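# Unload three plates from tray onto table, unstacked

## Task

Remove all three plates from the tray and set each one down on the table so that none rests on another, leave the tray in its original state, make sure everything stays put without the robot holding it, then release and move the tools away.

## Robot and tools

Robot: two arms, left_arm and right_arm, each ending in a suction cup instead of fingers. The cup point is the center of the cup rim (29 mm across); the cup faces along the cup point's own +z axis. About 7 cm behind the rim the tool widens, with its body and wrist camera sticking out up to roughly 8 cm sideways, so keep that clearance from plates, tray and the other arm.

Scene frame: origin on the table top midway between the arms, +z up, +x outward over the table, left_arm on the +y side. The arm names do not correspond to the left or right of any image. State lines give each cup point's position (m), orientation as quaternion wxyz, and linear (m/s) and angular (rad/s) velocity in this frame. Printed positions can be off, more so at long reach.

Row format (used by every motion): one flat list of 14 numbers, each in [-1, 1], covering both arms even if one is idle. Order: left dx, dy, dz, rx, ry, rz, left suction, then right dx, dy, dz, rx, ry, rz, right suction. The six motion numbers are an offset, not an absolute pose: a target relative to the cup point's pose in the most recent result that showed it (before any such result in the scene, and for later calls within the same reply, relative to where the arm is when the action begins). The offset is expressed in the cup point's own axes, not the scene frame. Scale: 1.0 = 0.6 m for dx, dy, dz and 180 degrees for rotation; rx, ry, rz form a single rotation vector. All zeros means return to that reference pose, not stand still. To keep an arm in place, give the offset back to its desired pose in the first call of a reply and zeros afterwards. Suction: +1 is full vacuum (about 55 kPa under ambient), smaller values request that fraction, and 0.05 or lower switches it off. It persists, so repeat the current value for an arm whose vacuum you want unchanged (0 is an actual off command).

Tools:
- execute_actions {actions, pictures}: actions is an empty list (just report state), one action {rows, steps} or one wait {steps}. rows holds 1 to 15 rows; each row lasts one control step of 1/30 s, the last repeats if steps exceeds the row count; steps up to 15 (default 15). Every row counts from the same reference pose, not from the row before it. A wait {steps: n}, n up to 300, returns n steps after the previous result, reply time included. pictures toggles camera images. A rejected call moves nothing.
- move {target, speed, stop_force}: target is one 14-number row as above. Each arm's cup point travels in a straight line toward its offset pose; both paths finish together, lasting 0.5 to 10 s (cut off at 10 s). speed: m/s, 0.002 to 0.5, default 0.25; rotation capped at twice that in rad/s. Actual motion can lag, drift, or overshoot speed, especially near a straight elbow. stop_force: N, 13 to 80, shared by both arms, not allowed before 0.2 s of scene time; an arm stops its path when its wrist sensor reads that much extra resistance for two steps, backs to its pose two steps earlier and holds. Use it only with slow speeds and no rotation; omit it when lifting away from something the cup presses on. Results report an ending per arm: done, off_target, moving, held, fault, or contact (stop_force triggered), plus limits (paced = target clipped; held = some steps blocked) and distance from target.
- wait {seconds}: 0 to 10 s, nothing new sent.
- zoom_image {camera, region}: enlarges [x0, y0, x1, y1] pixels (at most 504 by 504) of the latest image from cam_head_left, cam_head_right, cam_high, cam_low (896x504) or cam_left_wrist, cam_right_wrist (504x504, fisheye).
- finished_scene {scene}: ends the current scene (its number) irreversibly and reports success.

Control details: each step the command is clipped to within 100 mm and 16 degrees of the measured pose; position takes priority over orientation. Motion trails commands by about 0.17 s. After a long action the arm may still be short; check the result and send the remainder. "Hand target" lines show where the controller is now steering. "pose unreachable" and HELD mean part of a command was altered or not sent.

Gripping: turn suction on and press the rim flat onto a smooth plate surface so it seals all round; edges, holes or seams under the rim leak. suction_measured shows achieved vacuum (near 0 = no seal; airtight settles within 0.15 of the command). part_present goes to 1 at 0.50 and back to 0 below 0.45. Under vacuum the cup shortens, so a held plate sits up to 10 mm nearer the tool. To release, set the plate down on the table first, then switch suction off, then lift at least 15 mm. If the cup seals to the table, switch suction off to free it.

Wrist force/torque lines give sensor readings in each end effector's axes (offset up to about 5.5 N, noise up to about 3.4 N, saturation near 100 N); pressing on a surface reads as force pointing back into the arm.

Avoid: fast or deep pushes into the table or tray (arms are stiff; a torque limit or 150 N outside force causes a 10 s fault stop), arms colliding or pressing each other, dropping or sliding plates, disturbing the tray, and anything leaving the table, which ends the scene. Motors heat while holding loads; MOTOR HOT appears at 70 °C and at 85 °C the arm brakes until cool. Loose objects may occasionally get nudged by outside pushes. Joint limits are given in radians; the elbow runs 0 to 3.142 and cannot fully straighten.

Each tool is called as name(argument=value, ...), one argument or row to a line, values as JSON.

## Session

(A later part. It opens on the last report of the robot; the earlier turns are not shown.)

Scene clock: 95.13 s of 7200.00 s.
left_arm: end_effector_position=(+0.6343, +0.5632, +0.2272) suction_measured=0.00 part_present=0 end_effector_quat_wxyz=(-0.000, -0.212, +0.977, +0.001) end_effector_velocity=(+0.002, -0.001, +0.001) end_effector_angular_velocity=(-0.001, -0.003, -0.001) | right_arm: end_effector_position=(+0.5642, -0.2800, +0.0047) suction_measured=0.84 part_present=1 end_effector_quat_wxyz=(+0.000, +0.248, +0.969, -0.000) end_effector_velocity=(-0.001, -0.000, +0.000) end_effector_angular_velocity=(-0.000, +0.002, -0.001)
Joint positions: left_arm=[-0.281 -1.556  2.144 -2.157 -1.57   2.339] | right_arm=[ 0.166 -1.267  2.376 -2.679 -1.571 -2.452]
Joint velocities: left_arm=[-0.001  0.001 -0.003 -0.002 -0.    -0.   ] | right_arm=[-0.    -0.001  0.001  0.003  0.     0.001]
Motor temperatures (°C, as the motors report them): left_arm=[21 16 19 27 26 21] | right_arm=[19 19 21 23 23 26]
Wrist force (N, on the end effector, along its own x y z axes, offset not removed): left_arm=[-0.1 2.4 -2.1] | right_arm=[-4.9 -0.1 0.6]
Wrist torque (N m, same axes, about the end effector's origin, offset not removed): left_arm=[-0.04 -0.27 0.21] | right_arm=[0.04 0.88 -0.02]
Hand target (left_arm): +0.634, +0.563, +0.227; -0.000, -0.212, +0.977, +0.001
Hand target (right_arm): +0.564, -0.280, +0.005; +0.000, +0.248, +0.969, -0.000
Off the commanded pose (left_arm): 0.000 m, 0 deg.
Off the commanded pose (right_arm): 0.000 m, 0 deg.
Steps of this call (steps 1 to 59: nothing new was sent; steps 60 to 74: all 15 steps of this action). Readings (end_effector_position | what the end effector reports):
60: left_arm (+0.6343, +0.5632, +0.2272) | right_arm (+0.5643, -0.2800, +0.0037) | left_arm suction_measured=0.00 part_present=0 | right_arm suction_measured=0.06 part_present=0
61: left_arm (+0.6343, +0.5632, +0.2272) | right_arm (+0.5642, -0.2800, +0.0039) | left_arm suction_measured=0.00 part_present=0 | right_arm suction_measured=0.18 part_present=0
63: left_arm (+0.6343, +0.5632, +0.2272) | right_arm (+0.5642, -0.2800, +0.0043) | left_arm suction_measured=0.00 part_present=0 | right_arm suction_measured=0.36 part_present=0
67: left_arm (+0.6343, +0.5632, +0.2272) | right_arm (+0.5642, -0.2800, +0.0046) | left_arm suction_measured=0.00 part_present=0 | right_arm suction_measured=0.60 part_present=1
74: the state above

move(
  target=[0, 0, 0, 0, 0, 0, 0, 0, 0, -0.035, 0, 0, 0, 1],
  speed=0.03,
)

Scene clock: 98.23 s of 7200.00 s.
left_arm: end_effector_position=(+0.6343, +0.5632, +0.2272) suction_measured=0.00 part_present=0 end_effector_quat_wxyz=(-0.000, -0.212, +0.977, +0.001) end_effector_velocity=(+0.000, +0.000, -0.001) end_effector_angular_velocity=(+0.001, +0.001, +0.000) | right_arm: end_effector_position=(+0.5642, -0.2800, +0.0255) suction_measured=0.98 part_present=1 end_effector_quat_wxyz=(+0.000, +0.248, +0.969, -0.000) end_effector_velocity=(-0.000, -0.001, +0.001) end_effector_angular_velocity=(-0.001, +0.001, +0.001)
Joint positions: left_arm=[-0.281 -1.556  2.144 -2.157 -1.57   2.339] | right_arm=[ 0.166 -1.31   2.369 -2.629 -1.571 -2.452]
Joint velocities: left_arm=[ 0.     0.001  0.    -0.     0.     0.   ] | right_arm=[-0.001 -0.003 -0.     0.004 -0.001 -0.001]
Motor temperatures (°C, as the motors report them): left_arm=[21 16 19 27 26 21] | right_arm=[19 19 21 23 23 26]
Wrist force (N, on the end effector, along its own x y z axes, offset not removed): left_arm=[-0.7 1.1 0.4] | right_arm=[-2.3 4.4 6.1]
Wrist torque (N m, same axes, about the end effector's origin, offset not removed): left_arm=[-0.24 -0.03 0.14] | right_arm=[0.58 0.37 0.03]
Hand target (left_arm): +0.634, +0.563, +0.227; -0.000, -0.212, +0.977, +0.001
Hand target (right_arm): +0.564, -0.280, +0.026; +0.000, +0.248, +0.969, -0.000
Off the commanded pose (left_arm): 0.000 m, 0 deg.
Off the commanded pose (right_arm): 0.000 m, 0 deg.
move: done

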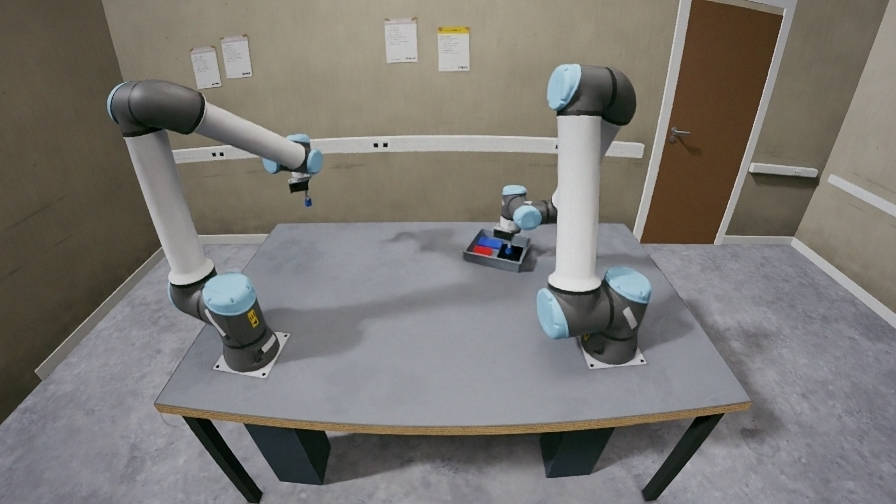

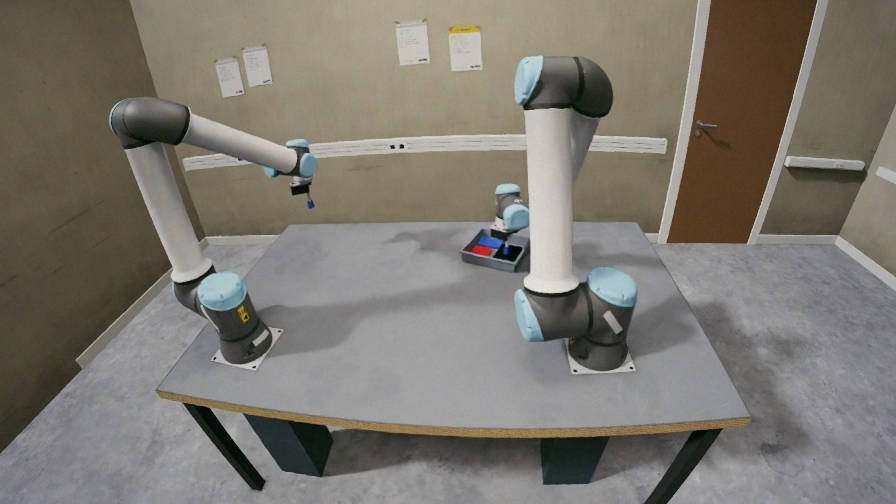

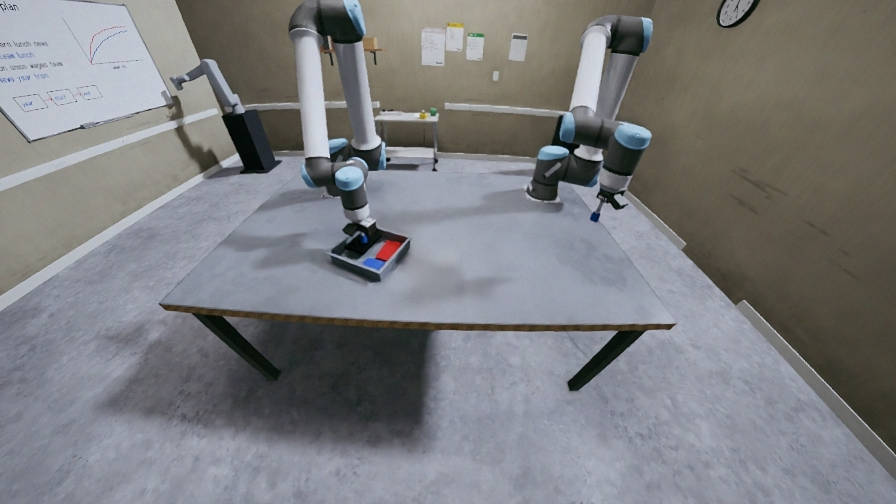

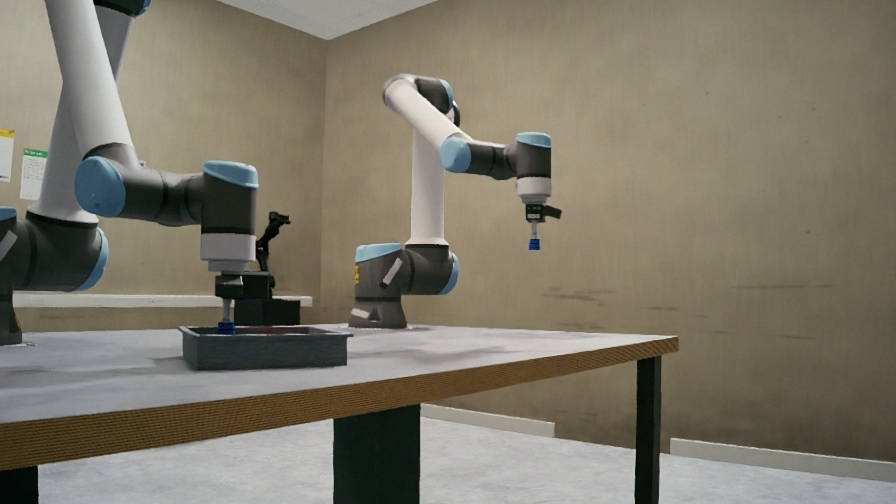

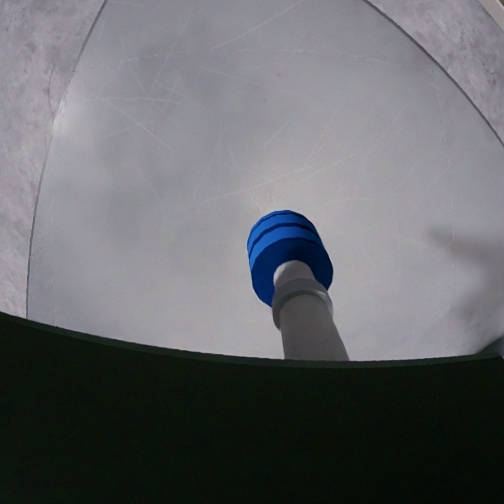

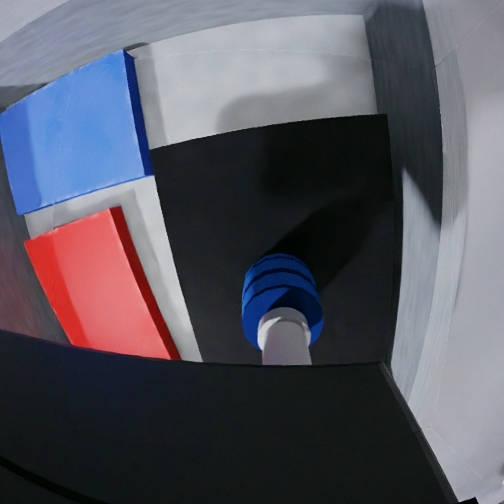

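move(
  target=[0, 0, 0, 0, 0, 0, 0, -0.008, 0.008, -0.1, 0, 0, 0, 1],
  speed=0.1,
)

move(
  target=[0, 0, 0, 0, 0, 0, 0, 0, -0.28, 0, 0, 0, 0, 1],
  speed=0.2,
)

Scene clock: 113.57 s of 7200.00 s.
left_arm: end_effector_position=(+0.6343, +0.5632, +0.2272) suction_measured=0.00 part_present=0 end_effector_quat_wxyz=(-0.000, -0.212, +0.977, +0.001) end_effector_velocity=(-0.000, -0.000, +0.000) end_effector_angular_velocity=(-0.000, -0.000, -0.001) | right_arm: end_effector_position=(+0.5707, -0.2781, +0.0854) suction_measured=0.99 part_present=1 end_effector_quat_wxyz=(+0.000, +0.248, +0.969, -0.000) end_effector_velocity=(-0.001, -0.000, +0.001) end_effector_angular_velocity=(-0.001, +0.003, +0.000)
Joint positions: left_arm=[-0.281 -1.556  2.144 -2.157 -1.57   2.339] | right_arm=[ 0.168 -1.416  2.327 -2.482 -1.571 -2.451]
Joint velocities: left_arm=[-0.001 -0.     0.001 -0.    -0.     0.   ] | right_arm=[ 0.    -0.002 -0.001  0.007 -0.    -0.   ]
Motor temperatures (°C, as the motors report them): left_arm=[21 16 19 27 26 21] | right_arm=[19 19 21 23 23 26]
Wrist force (N, on the end effector, along its own x y z axes, offset not removed): left_arm=[1.5 2.2 0.6] | right_arm=[-2.5 0.5 4.2]
Wrist torque (N m, same axes, about the end effector's origin, offset not removed): left_arm=[-0.12 -0.39 0.15] | right_arm=[0.04 0.47 -0.02]
Hand target (left_arm): +0.634, +0.563, +0.227; -0.000, -0.212, +0.977, +0.001
Hand target (right_arm): +0.571, -0.278, +0.086; +0.000, +0.248, +0.969, -0.000
Off the commanded pose (left_arm): 0.000 m, 0 deg.
Off the commanded pose (right_arm): 0.000 m, 0 deg.
move: done

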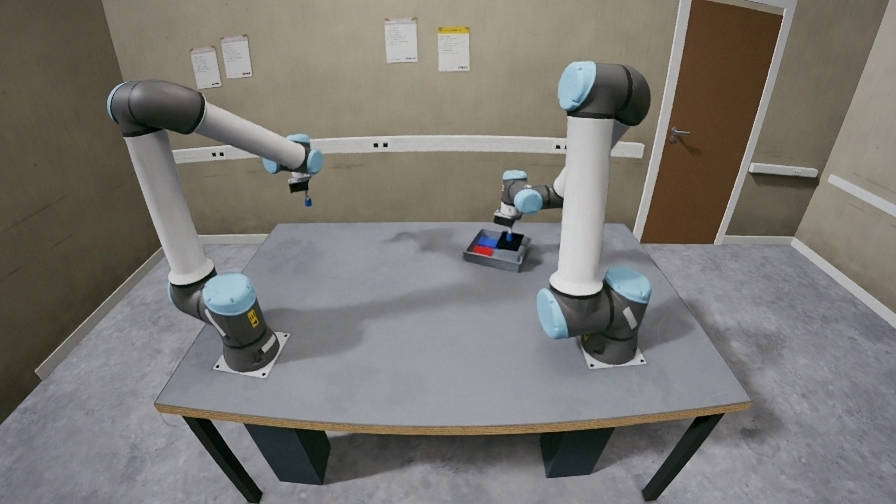

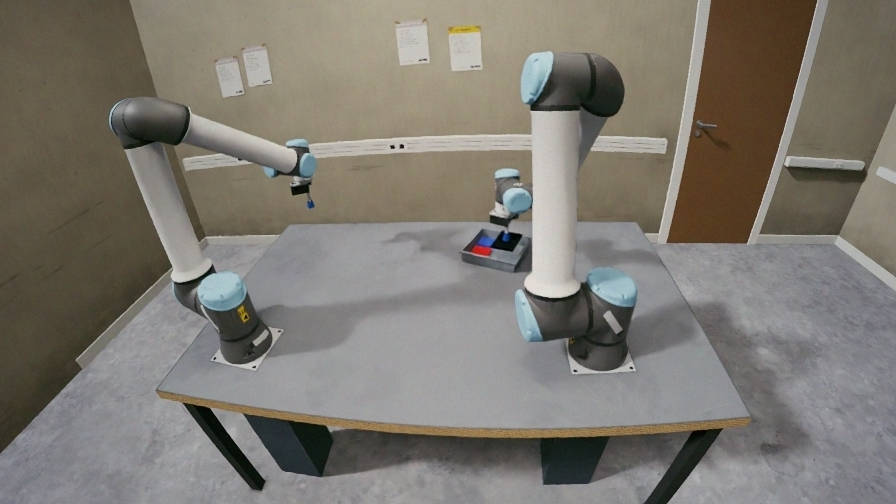

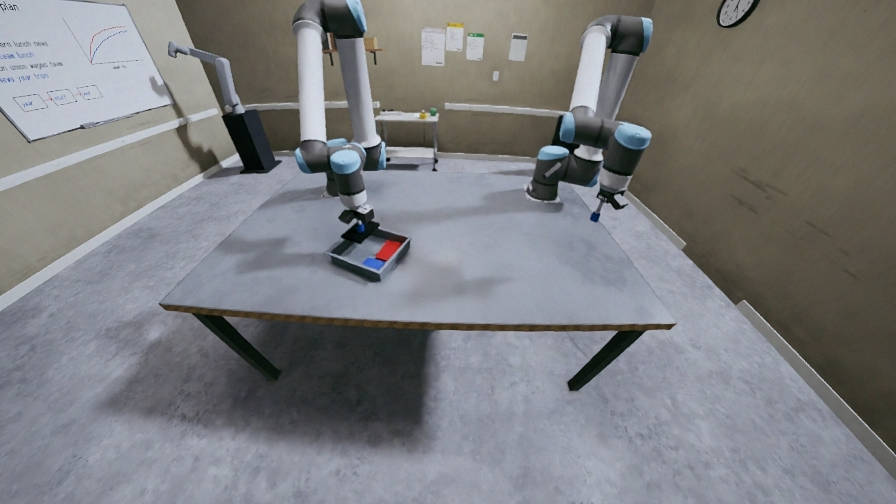

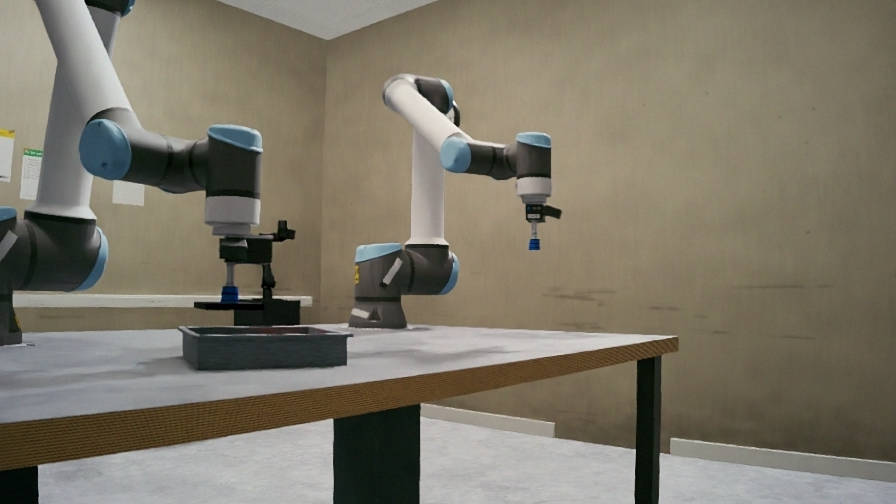

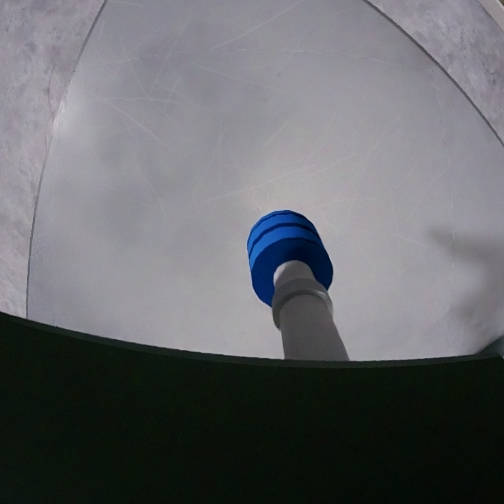

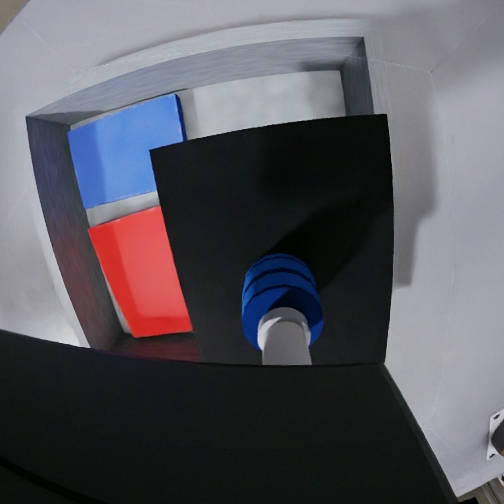

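Scene clock: 114.97 s of 7200.00 s.
left_arm: end_effector_position=(+0.6343, +0.5632, +0.2272) suction_measured=0.00 part_present=0 end_effector_quat_wxyz=(-0.000, -0.212, +0.977, +0.001) end_effector_velocity=(+0.001, -0.000, +0.000) end_effector_angular_velocity=(+0.000, -0.002, -0.000) | right_arm: end_effector_position=(+0.4898, -0.4251, +0.0853) suction_measured=0.98 part_present=1 end_effector_quat_wxyz=(+0.000, +0.248, +0.969, -0.000) end_effector_velocity=(-0.002, -0.002, -0.001) end_effector_angular_velocity=(+0.001, +0.003, -0.001)
Joint positions: left_arm=[-0.281 -1.556  2.144 -2.157 -1.57   2.339] | right_arm=[-0.123 -1.63   2.559 -2.5   -1.571 -2.742]
Joint velocities: left_arm=[-0.     0.    -0.001 -0.001  0.001  0.   ] | right_arm=[-0.007 -0.003  0.003  0.004  0.001 -0.006]
Motor temperatures (°C, as the motors report them): left_arm=[21 16 19 27 26 21] | right_arm=[19 19 21 23 23 26]
Wrist force (N, on the end effector, along its own x y z axes, offset not removed): left_arm=[-0.8 3.3 0.1] | right_arm=[-1.6 6.0 0.9]
Wrist torque (N m, same axes, about the end effector's origin, offset not removed): left_arm=[0.11 0.00 0.11] | right_arm=[0.63 0.44 0.18]
Hand target (left_arm): +0.634, +0.563, +0.227; -0.000, -0.212, +0.977, +0.001
Hand target (right_arm): +0.490, -0.425, +0.085; -0.000, +0.248, +0.969, -0.000
Off the commanded pose (left_arm): 0.000 m, 0 deg.
Off the commanded pose (right_arm): 0.000 m, 0 deg.
move: done

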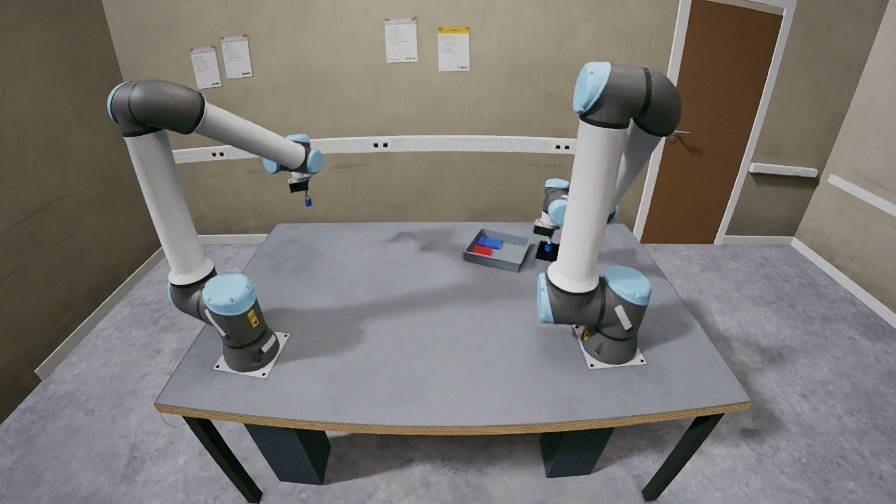

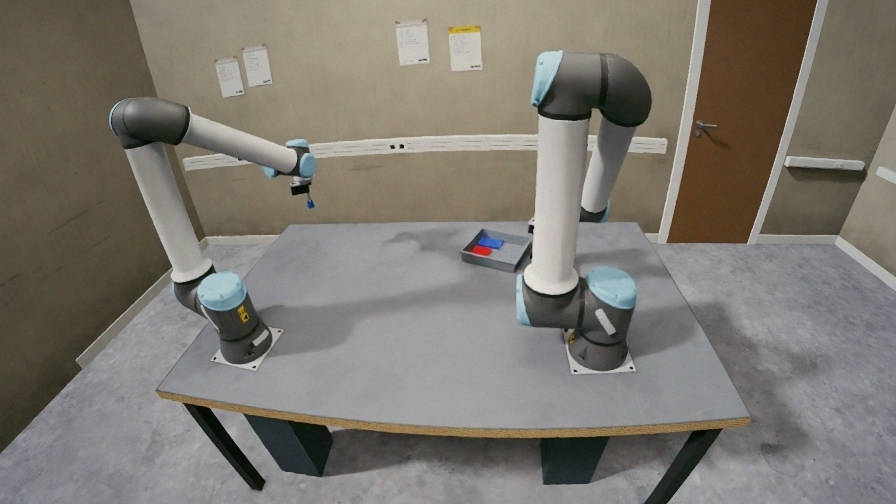

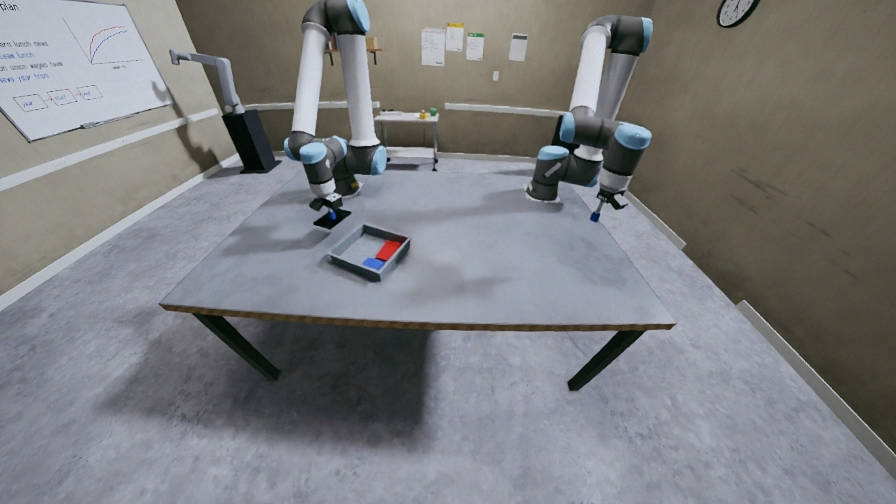

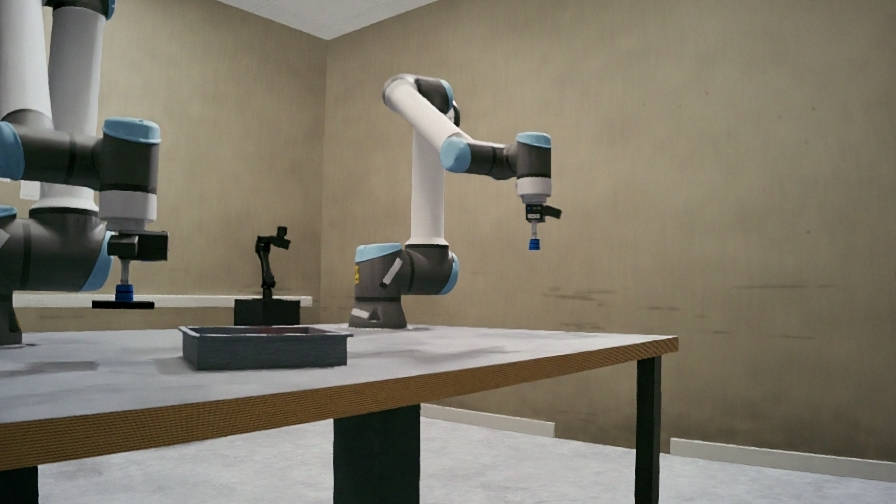

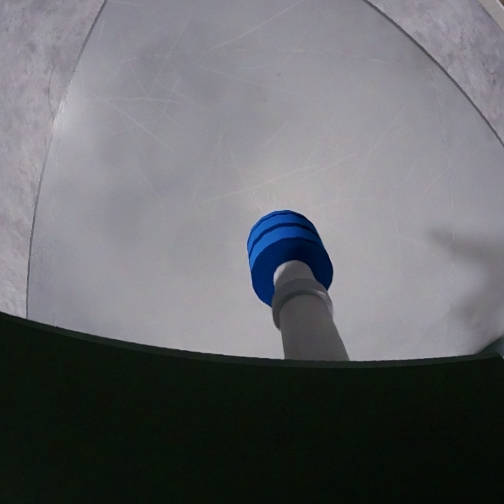

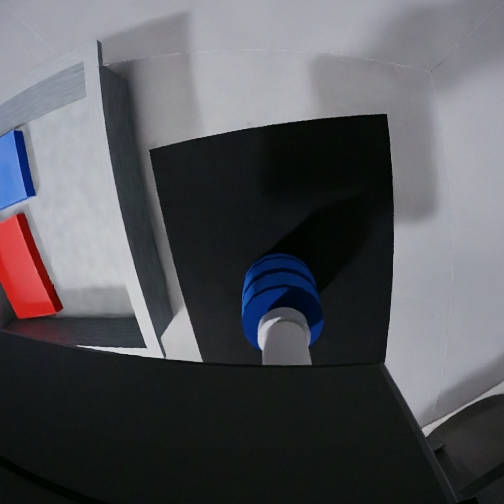

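move(
  target=[0, 0, 0, 0, 0, 0, 0, 0, 0, 0.129, 0, 0, 0, 1],
  speed=0.1,
)

move(
  target=[0, 0, 0, 0, 0, 0, 0, 0, 0, 0.025, 0, 0, 0, 1],
  speed=0.004,
  stop_force=13,
)

Scene clock: 118.73 s of 7200.00 s.
left_arm: end_effector_position=(+0.6343, +0.5632, +0.2272) suction_measured=0.00 part_present=0 end_effector_quat_wxyz=(-0.000, -0.212, +0.977, +0.001) end_effector_velocity=(-0.000, +0.001, -0.001) end_effector_angular_velocity=(+0.002, +0.000, +0.000) | right_arm: end_effector_position=(+0.4898, -0.4251, +0.0081) suction_measured=0.99 part_present=1 end_effector_quat_wxyz=(-0.000, +0.248, +0.969, -0.000) end_effector_velocity=(-0.000, -0.000, -0.003) end_effector_angular_velocity=(-0.000, +0.001, -0.000)
Joint positions: left_arm=[-0.281 -1.556  2.144 -2.157 -1.57   2.339] | right_arm=[-0.123 -1.422  2.607 -2.756 -1.571 -2.742]
Joint velocities: left_arm=[-0.     0.     0.001  0.     0.002 -0.   ] | right_arm=[-0.     0.007  0.001 -0.008 -0.    -0.   ]
Motor temperatures (°C, as the motors report them): left_arm=[21 16 19 27 26 21] | right_arm=[19 19 21 23 23 26]
Wrist force (N, on the end effector, along its own x y z axes, offset not removed): left_arm=[0.2 2.3 -0.9] | right_arm=[-2.4 5.4 0.8]
Wrist torque (N m, same axes, about the end effector's origin, offset not removed): left_arm=[0.04 -0.29 0.14] | right_arm=[0.70 0.45 -0.01]
Hand target (left_arm): +0.634, +0.563, +0.227; -0.000, -0.212, +0.977, +0.001
Hand target (right_arm): +0.490, -0.425, +0.008; +0.000, +0.248, +0.969, -0.000
Off the commanded pose (left_arm): 0.000 m, 0 deg.
Off the commanded pose (right_arm): 0.000 m, 0 deg.
move: done

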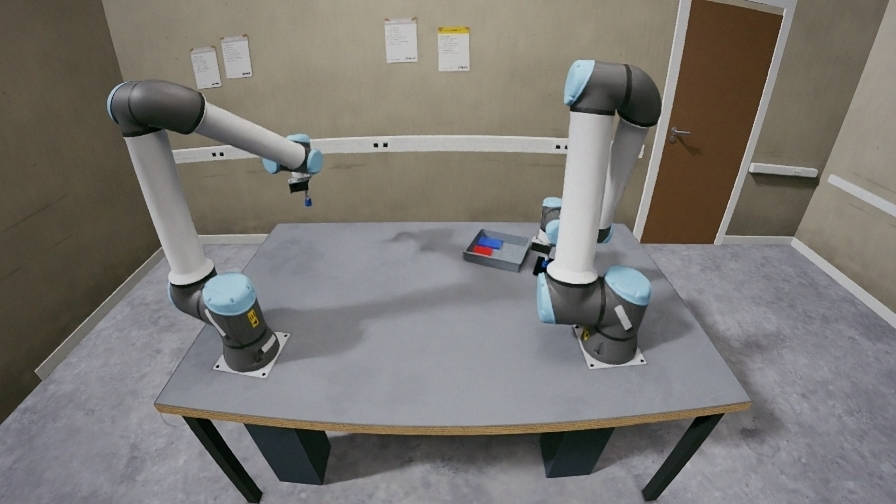

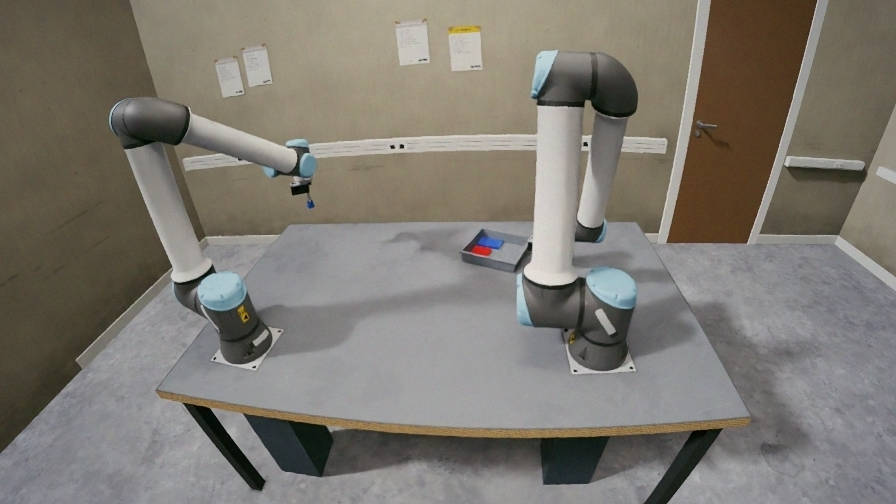

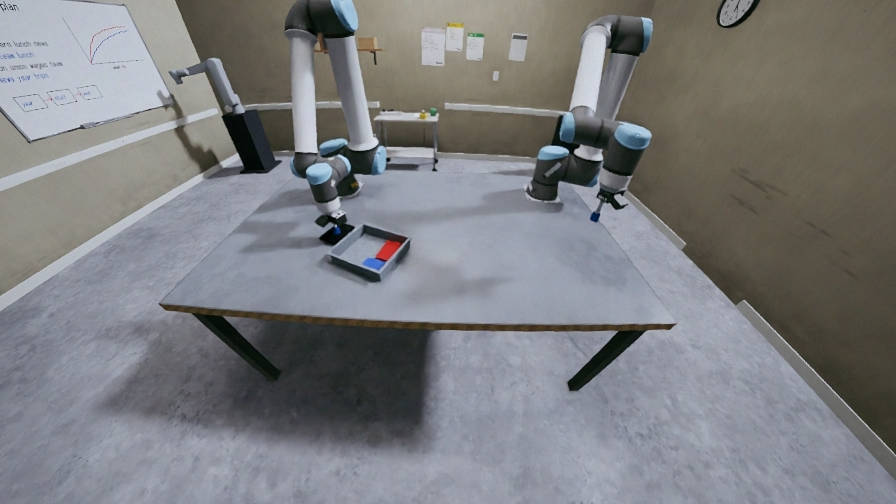

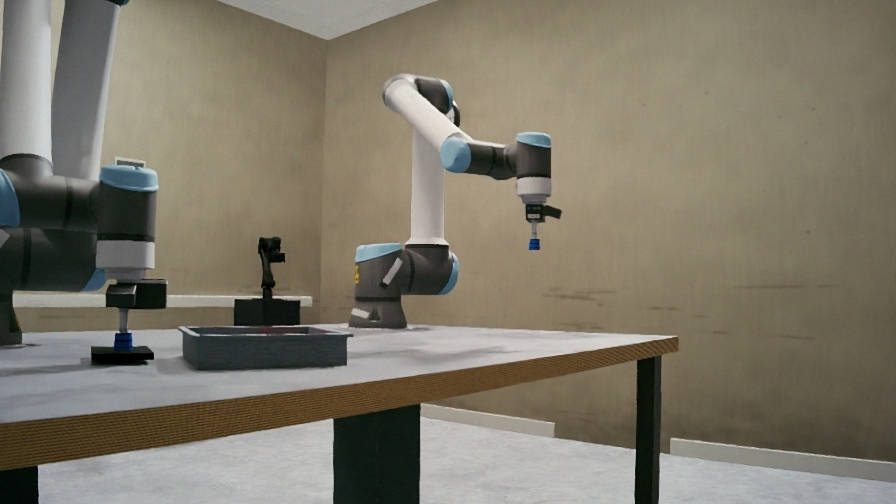

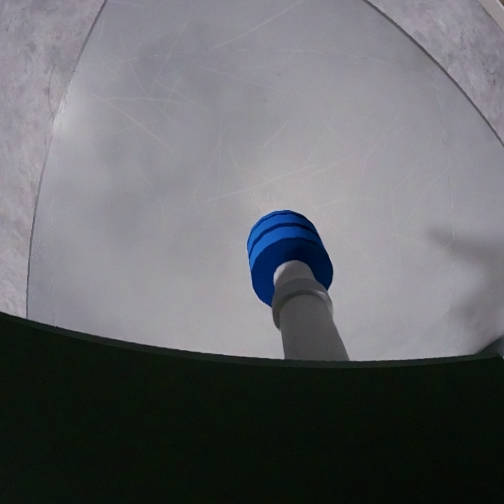

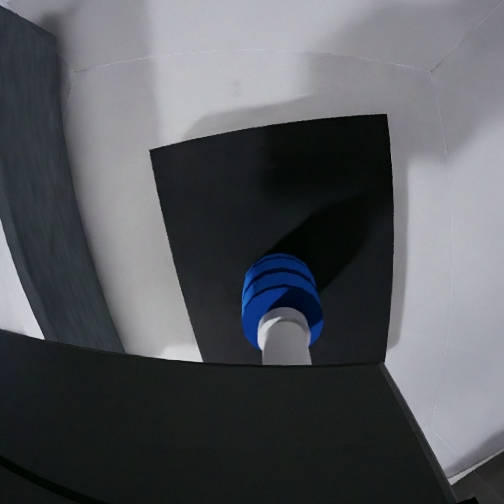

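Scene clock: 121.10 s of 7200.00 s.
left_arm: end_effector_position=(+0.6343, +0.5632, +0.2272) suction_measured=0.00 part_present=0 end_effector_quat_wxyz=(-0.000, -0.212, +0.977, +0.001) end_effector_velocity=(+0.000, +0.000, -0.001) end_effector_angular_velocity=(-0.001, +0.000, +0.001) | right_arm: end_effector_position=(+0.4898, -0.4251, +0.0000) suction_measured=0.96 part_present=1 end_effector_quat_wxyz=(-0.000, +0.248, +0.969, -0.000) end_effector_velocity=(+0.000, +0.001, +0.001) end_effector_angular_velocity=(+0.003, +0.001, +0.001)
Joint positions: left_arm=[-0.281 -1.556  2.144 -2.157 -1.57   2.339] | right_arm=[-0.123 -1.398  2.61  -2.783 -1.571 -2.742]
Joint velocities: left_arm=[ 0.001  0.001  0.    -0.001 -0.001  0.   ] | right_arm=[ 0.001 -0.002 -0.002  0.005  0.002  0.   ]
Motor temperatures (°C, as the motors report them): left_arm=[21 16 19 27 26 21] | right_arm=[19 19 21 23 23 26]
Wrist force (N, on the end effector, along its own x y z axes, offset not removed): left_arm=[-0.3 0.3 -0.2] | right_arm=[0.7 -1.4 -22.4]
Wrist torque (N m, same axes, about the end effector's origin, offset not removed): left_arm=[-0.37 -0.21 0.18] | right_arm=[-0.17 0.29 0.12]
Hand target (left_arm): +0.634, +0.563, +0.227; -0.000, -0.212, +0.977, +0.001
Hand target (right_arm): +0.490, -0.425, +0.000; -0.000, +0.248, +0.969, -0.000
Off the commanded pose (left_arm): 0.000 m, 0 deg.
Off the commanded pose (right_arm): 0.007 m, 0 deg.
move: contact (right_arm)

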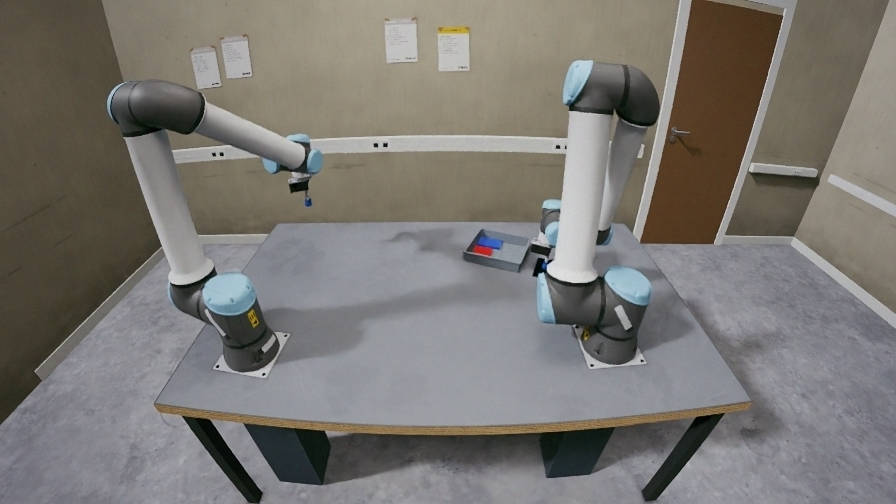

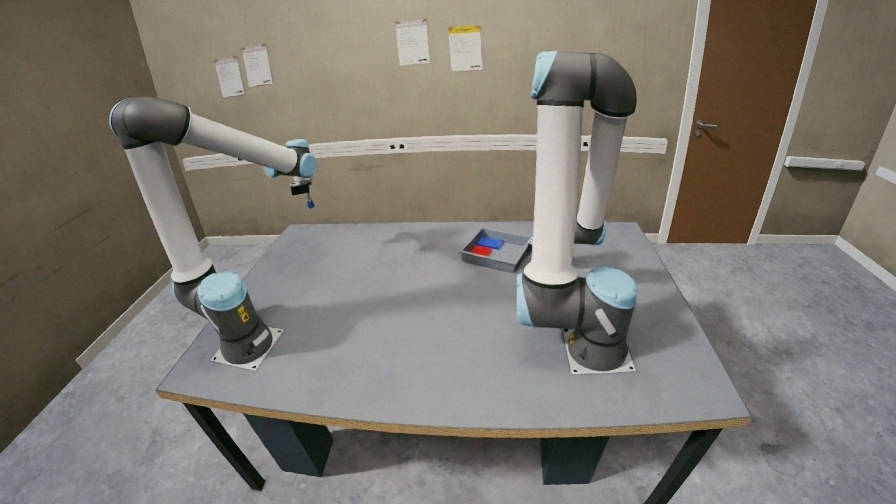

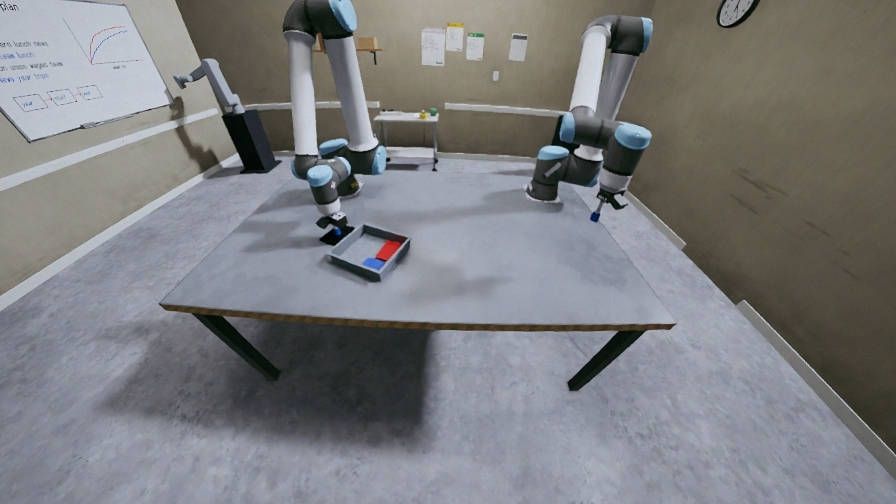

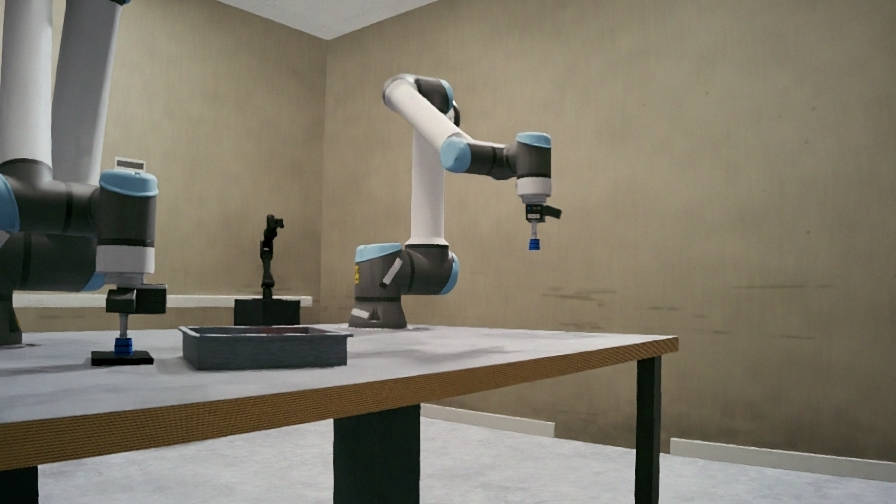

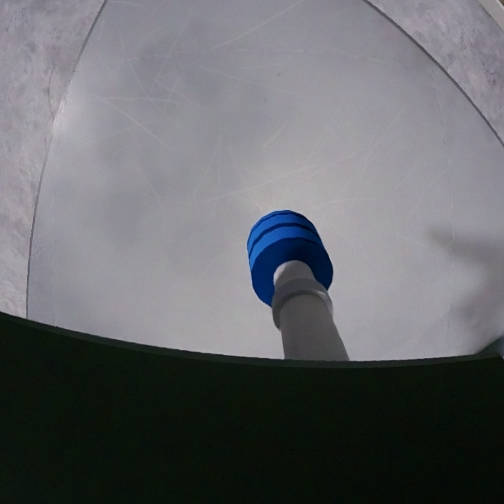

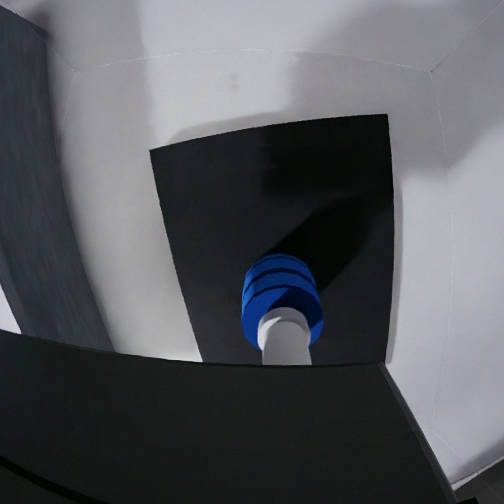

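Contact with the table at z≈0.000. Now I release the suction.

execute_actions(
  actions=[
    {"rows": [[0, 0, 0, 0, 0, 0, 0, 0, 0, -0.0005, 0, 0, 0, 0]], "steps": 15},
  ],
  pictures=false,
)

Scene clock: 123.83 s of 7200.00 s.
left_arm: end_effector_position=(+0.6343, +0.5632, +0.2272) suction_measured=0.00 part_present=0 end_effector_quat_wxyz=(-0.000, -0.212, +0.977, +0.001) end_effector_velocity=(-0.000, -0.000, +0.000) end_effector_angular_velocity=(+0.000, -0.001, -0.001) | right_arm: end_effector_position=(+0.4899, -0.4251, +0.0003) suction_measured=0.00 part_present=0 end_effector_quat_wxyz=(-0.000, +0.248, +0.969, -0.000) end_effector_velocity=(+0.001, +0.000, +0.000) end_effector_angular_velocity=(-0.000, -0.001, +0.001)
Joint positions: left_arm=[-0.281 -1.556  2.144 -2.157 -1.57   2.339] | right_arm=[-0.123 -1.399  2.61  -2.782 -1.571 -2.742]
Joint velocities: left_arm=[-0.    -0.001  0.    -0.     0.001  0.   ] | right_arm=[ 0.001  0.    -0.001 -0.    -0.    -0.   ]
Motor temperatures (°C, as the motors report them): left_arm=[21 16 19 27 26 21] | right_arm=[19 19 21 23 23 26]
Wrist force (N, on the end effector, along its own x y z axes, offset not removed): left_arm=[0.5 1.9 -0.7] | right_arm=[1.9 -0.2 -16.7]
Wrist torque (N m, same axes, about the end effector's origin, offset not removed): left_arm=[-0.13 -0.27 0.16] | right_arm=[0.26 0.09 0.04]
Hand target (left_arm): +0.634, +0.563, +0.227; -0.000, -0.212, +0.977, +0.001
Hand target (right_arm): +0.490, -0.425, +0.000; -0.000, +0.248, +0.969, -0.000
Off the commanded pose (left_arm): 0.000 m, 0 deg.
Off the commanded pose (right_arm): 0.000 m, 0 deg.
Steps of this call (steps 1 to 67: nothing new was sent; steps 68 to 82: all 15 steps of this action). Readings (end_effector_position | what the end effector reports):
68: left_arm (+0.6343, +0.5632, +0.2272) | right_arm (+0.4899, -0.4251, +0.0002) | left_arm suction_measured=0.00 part_present=0 | right_arm suction_measured=0.33 part_present=0
69: left_arm (+0.6343, +0.5632, +0.2272) | right_arm (+0.4899, -0.4251, +0.0003) | left_arm suction_measured=0.00 part_present=0 | right_arm suction_measured=0.00 part_present=0
71: left_arm (+0.6343, +0.5632, +0.2272) | right_arm (+0.4899, -0.4251, +0.0003) | left_arm suction_measured=0.00 part_present=0 | right_arm suction_measured=0.00 part_present=0
75: left_arm (+0.6343, +0.5632, +0.2272) | right_arm (+0.4899, -0.4251, +0.0003) | left_arm suction_measured=0.00 part_present=0 | right_arm suction_measured=0.00 part_present=0
82: the state above


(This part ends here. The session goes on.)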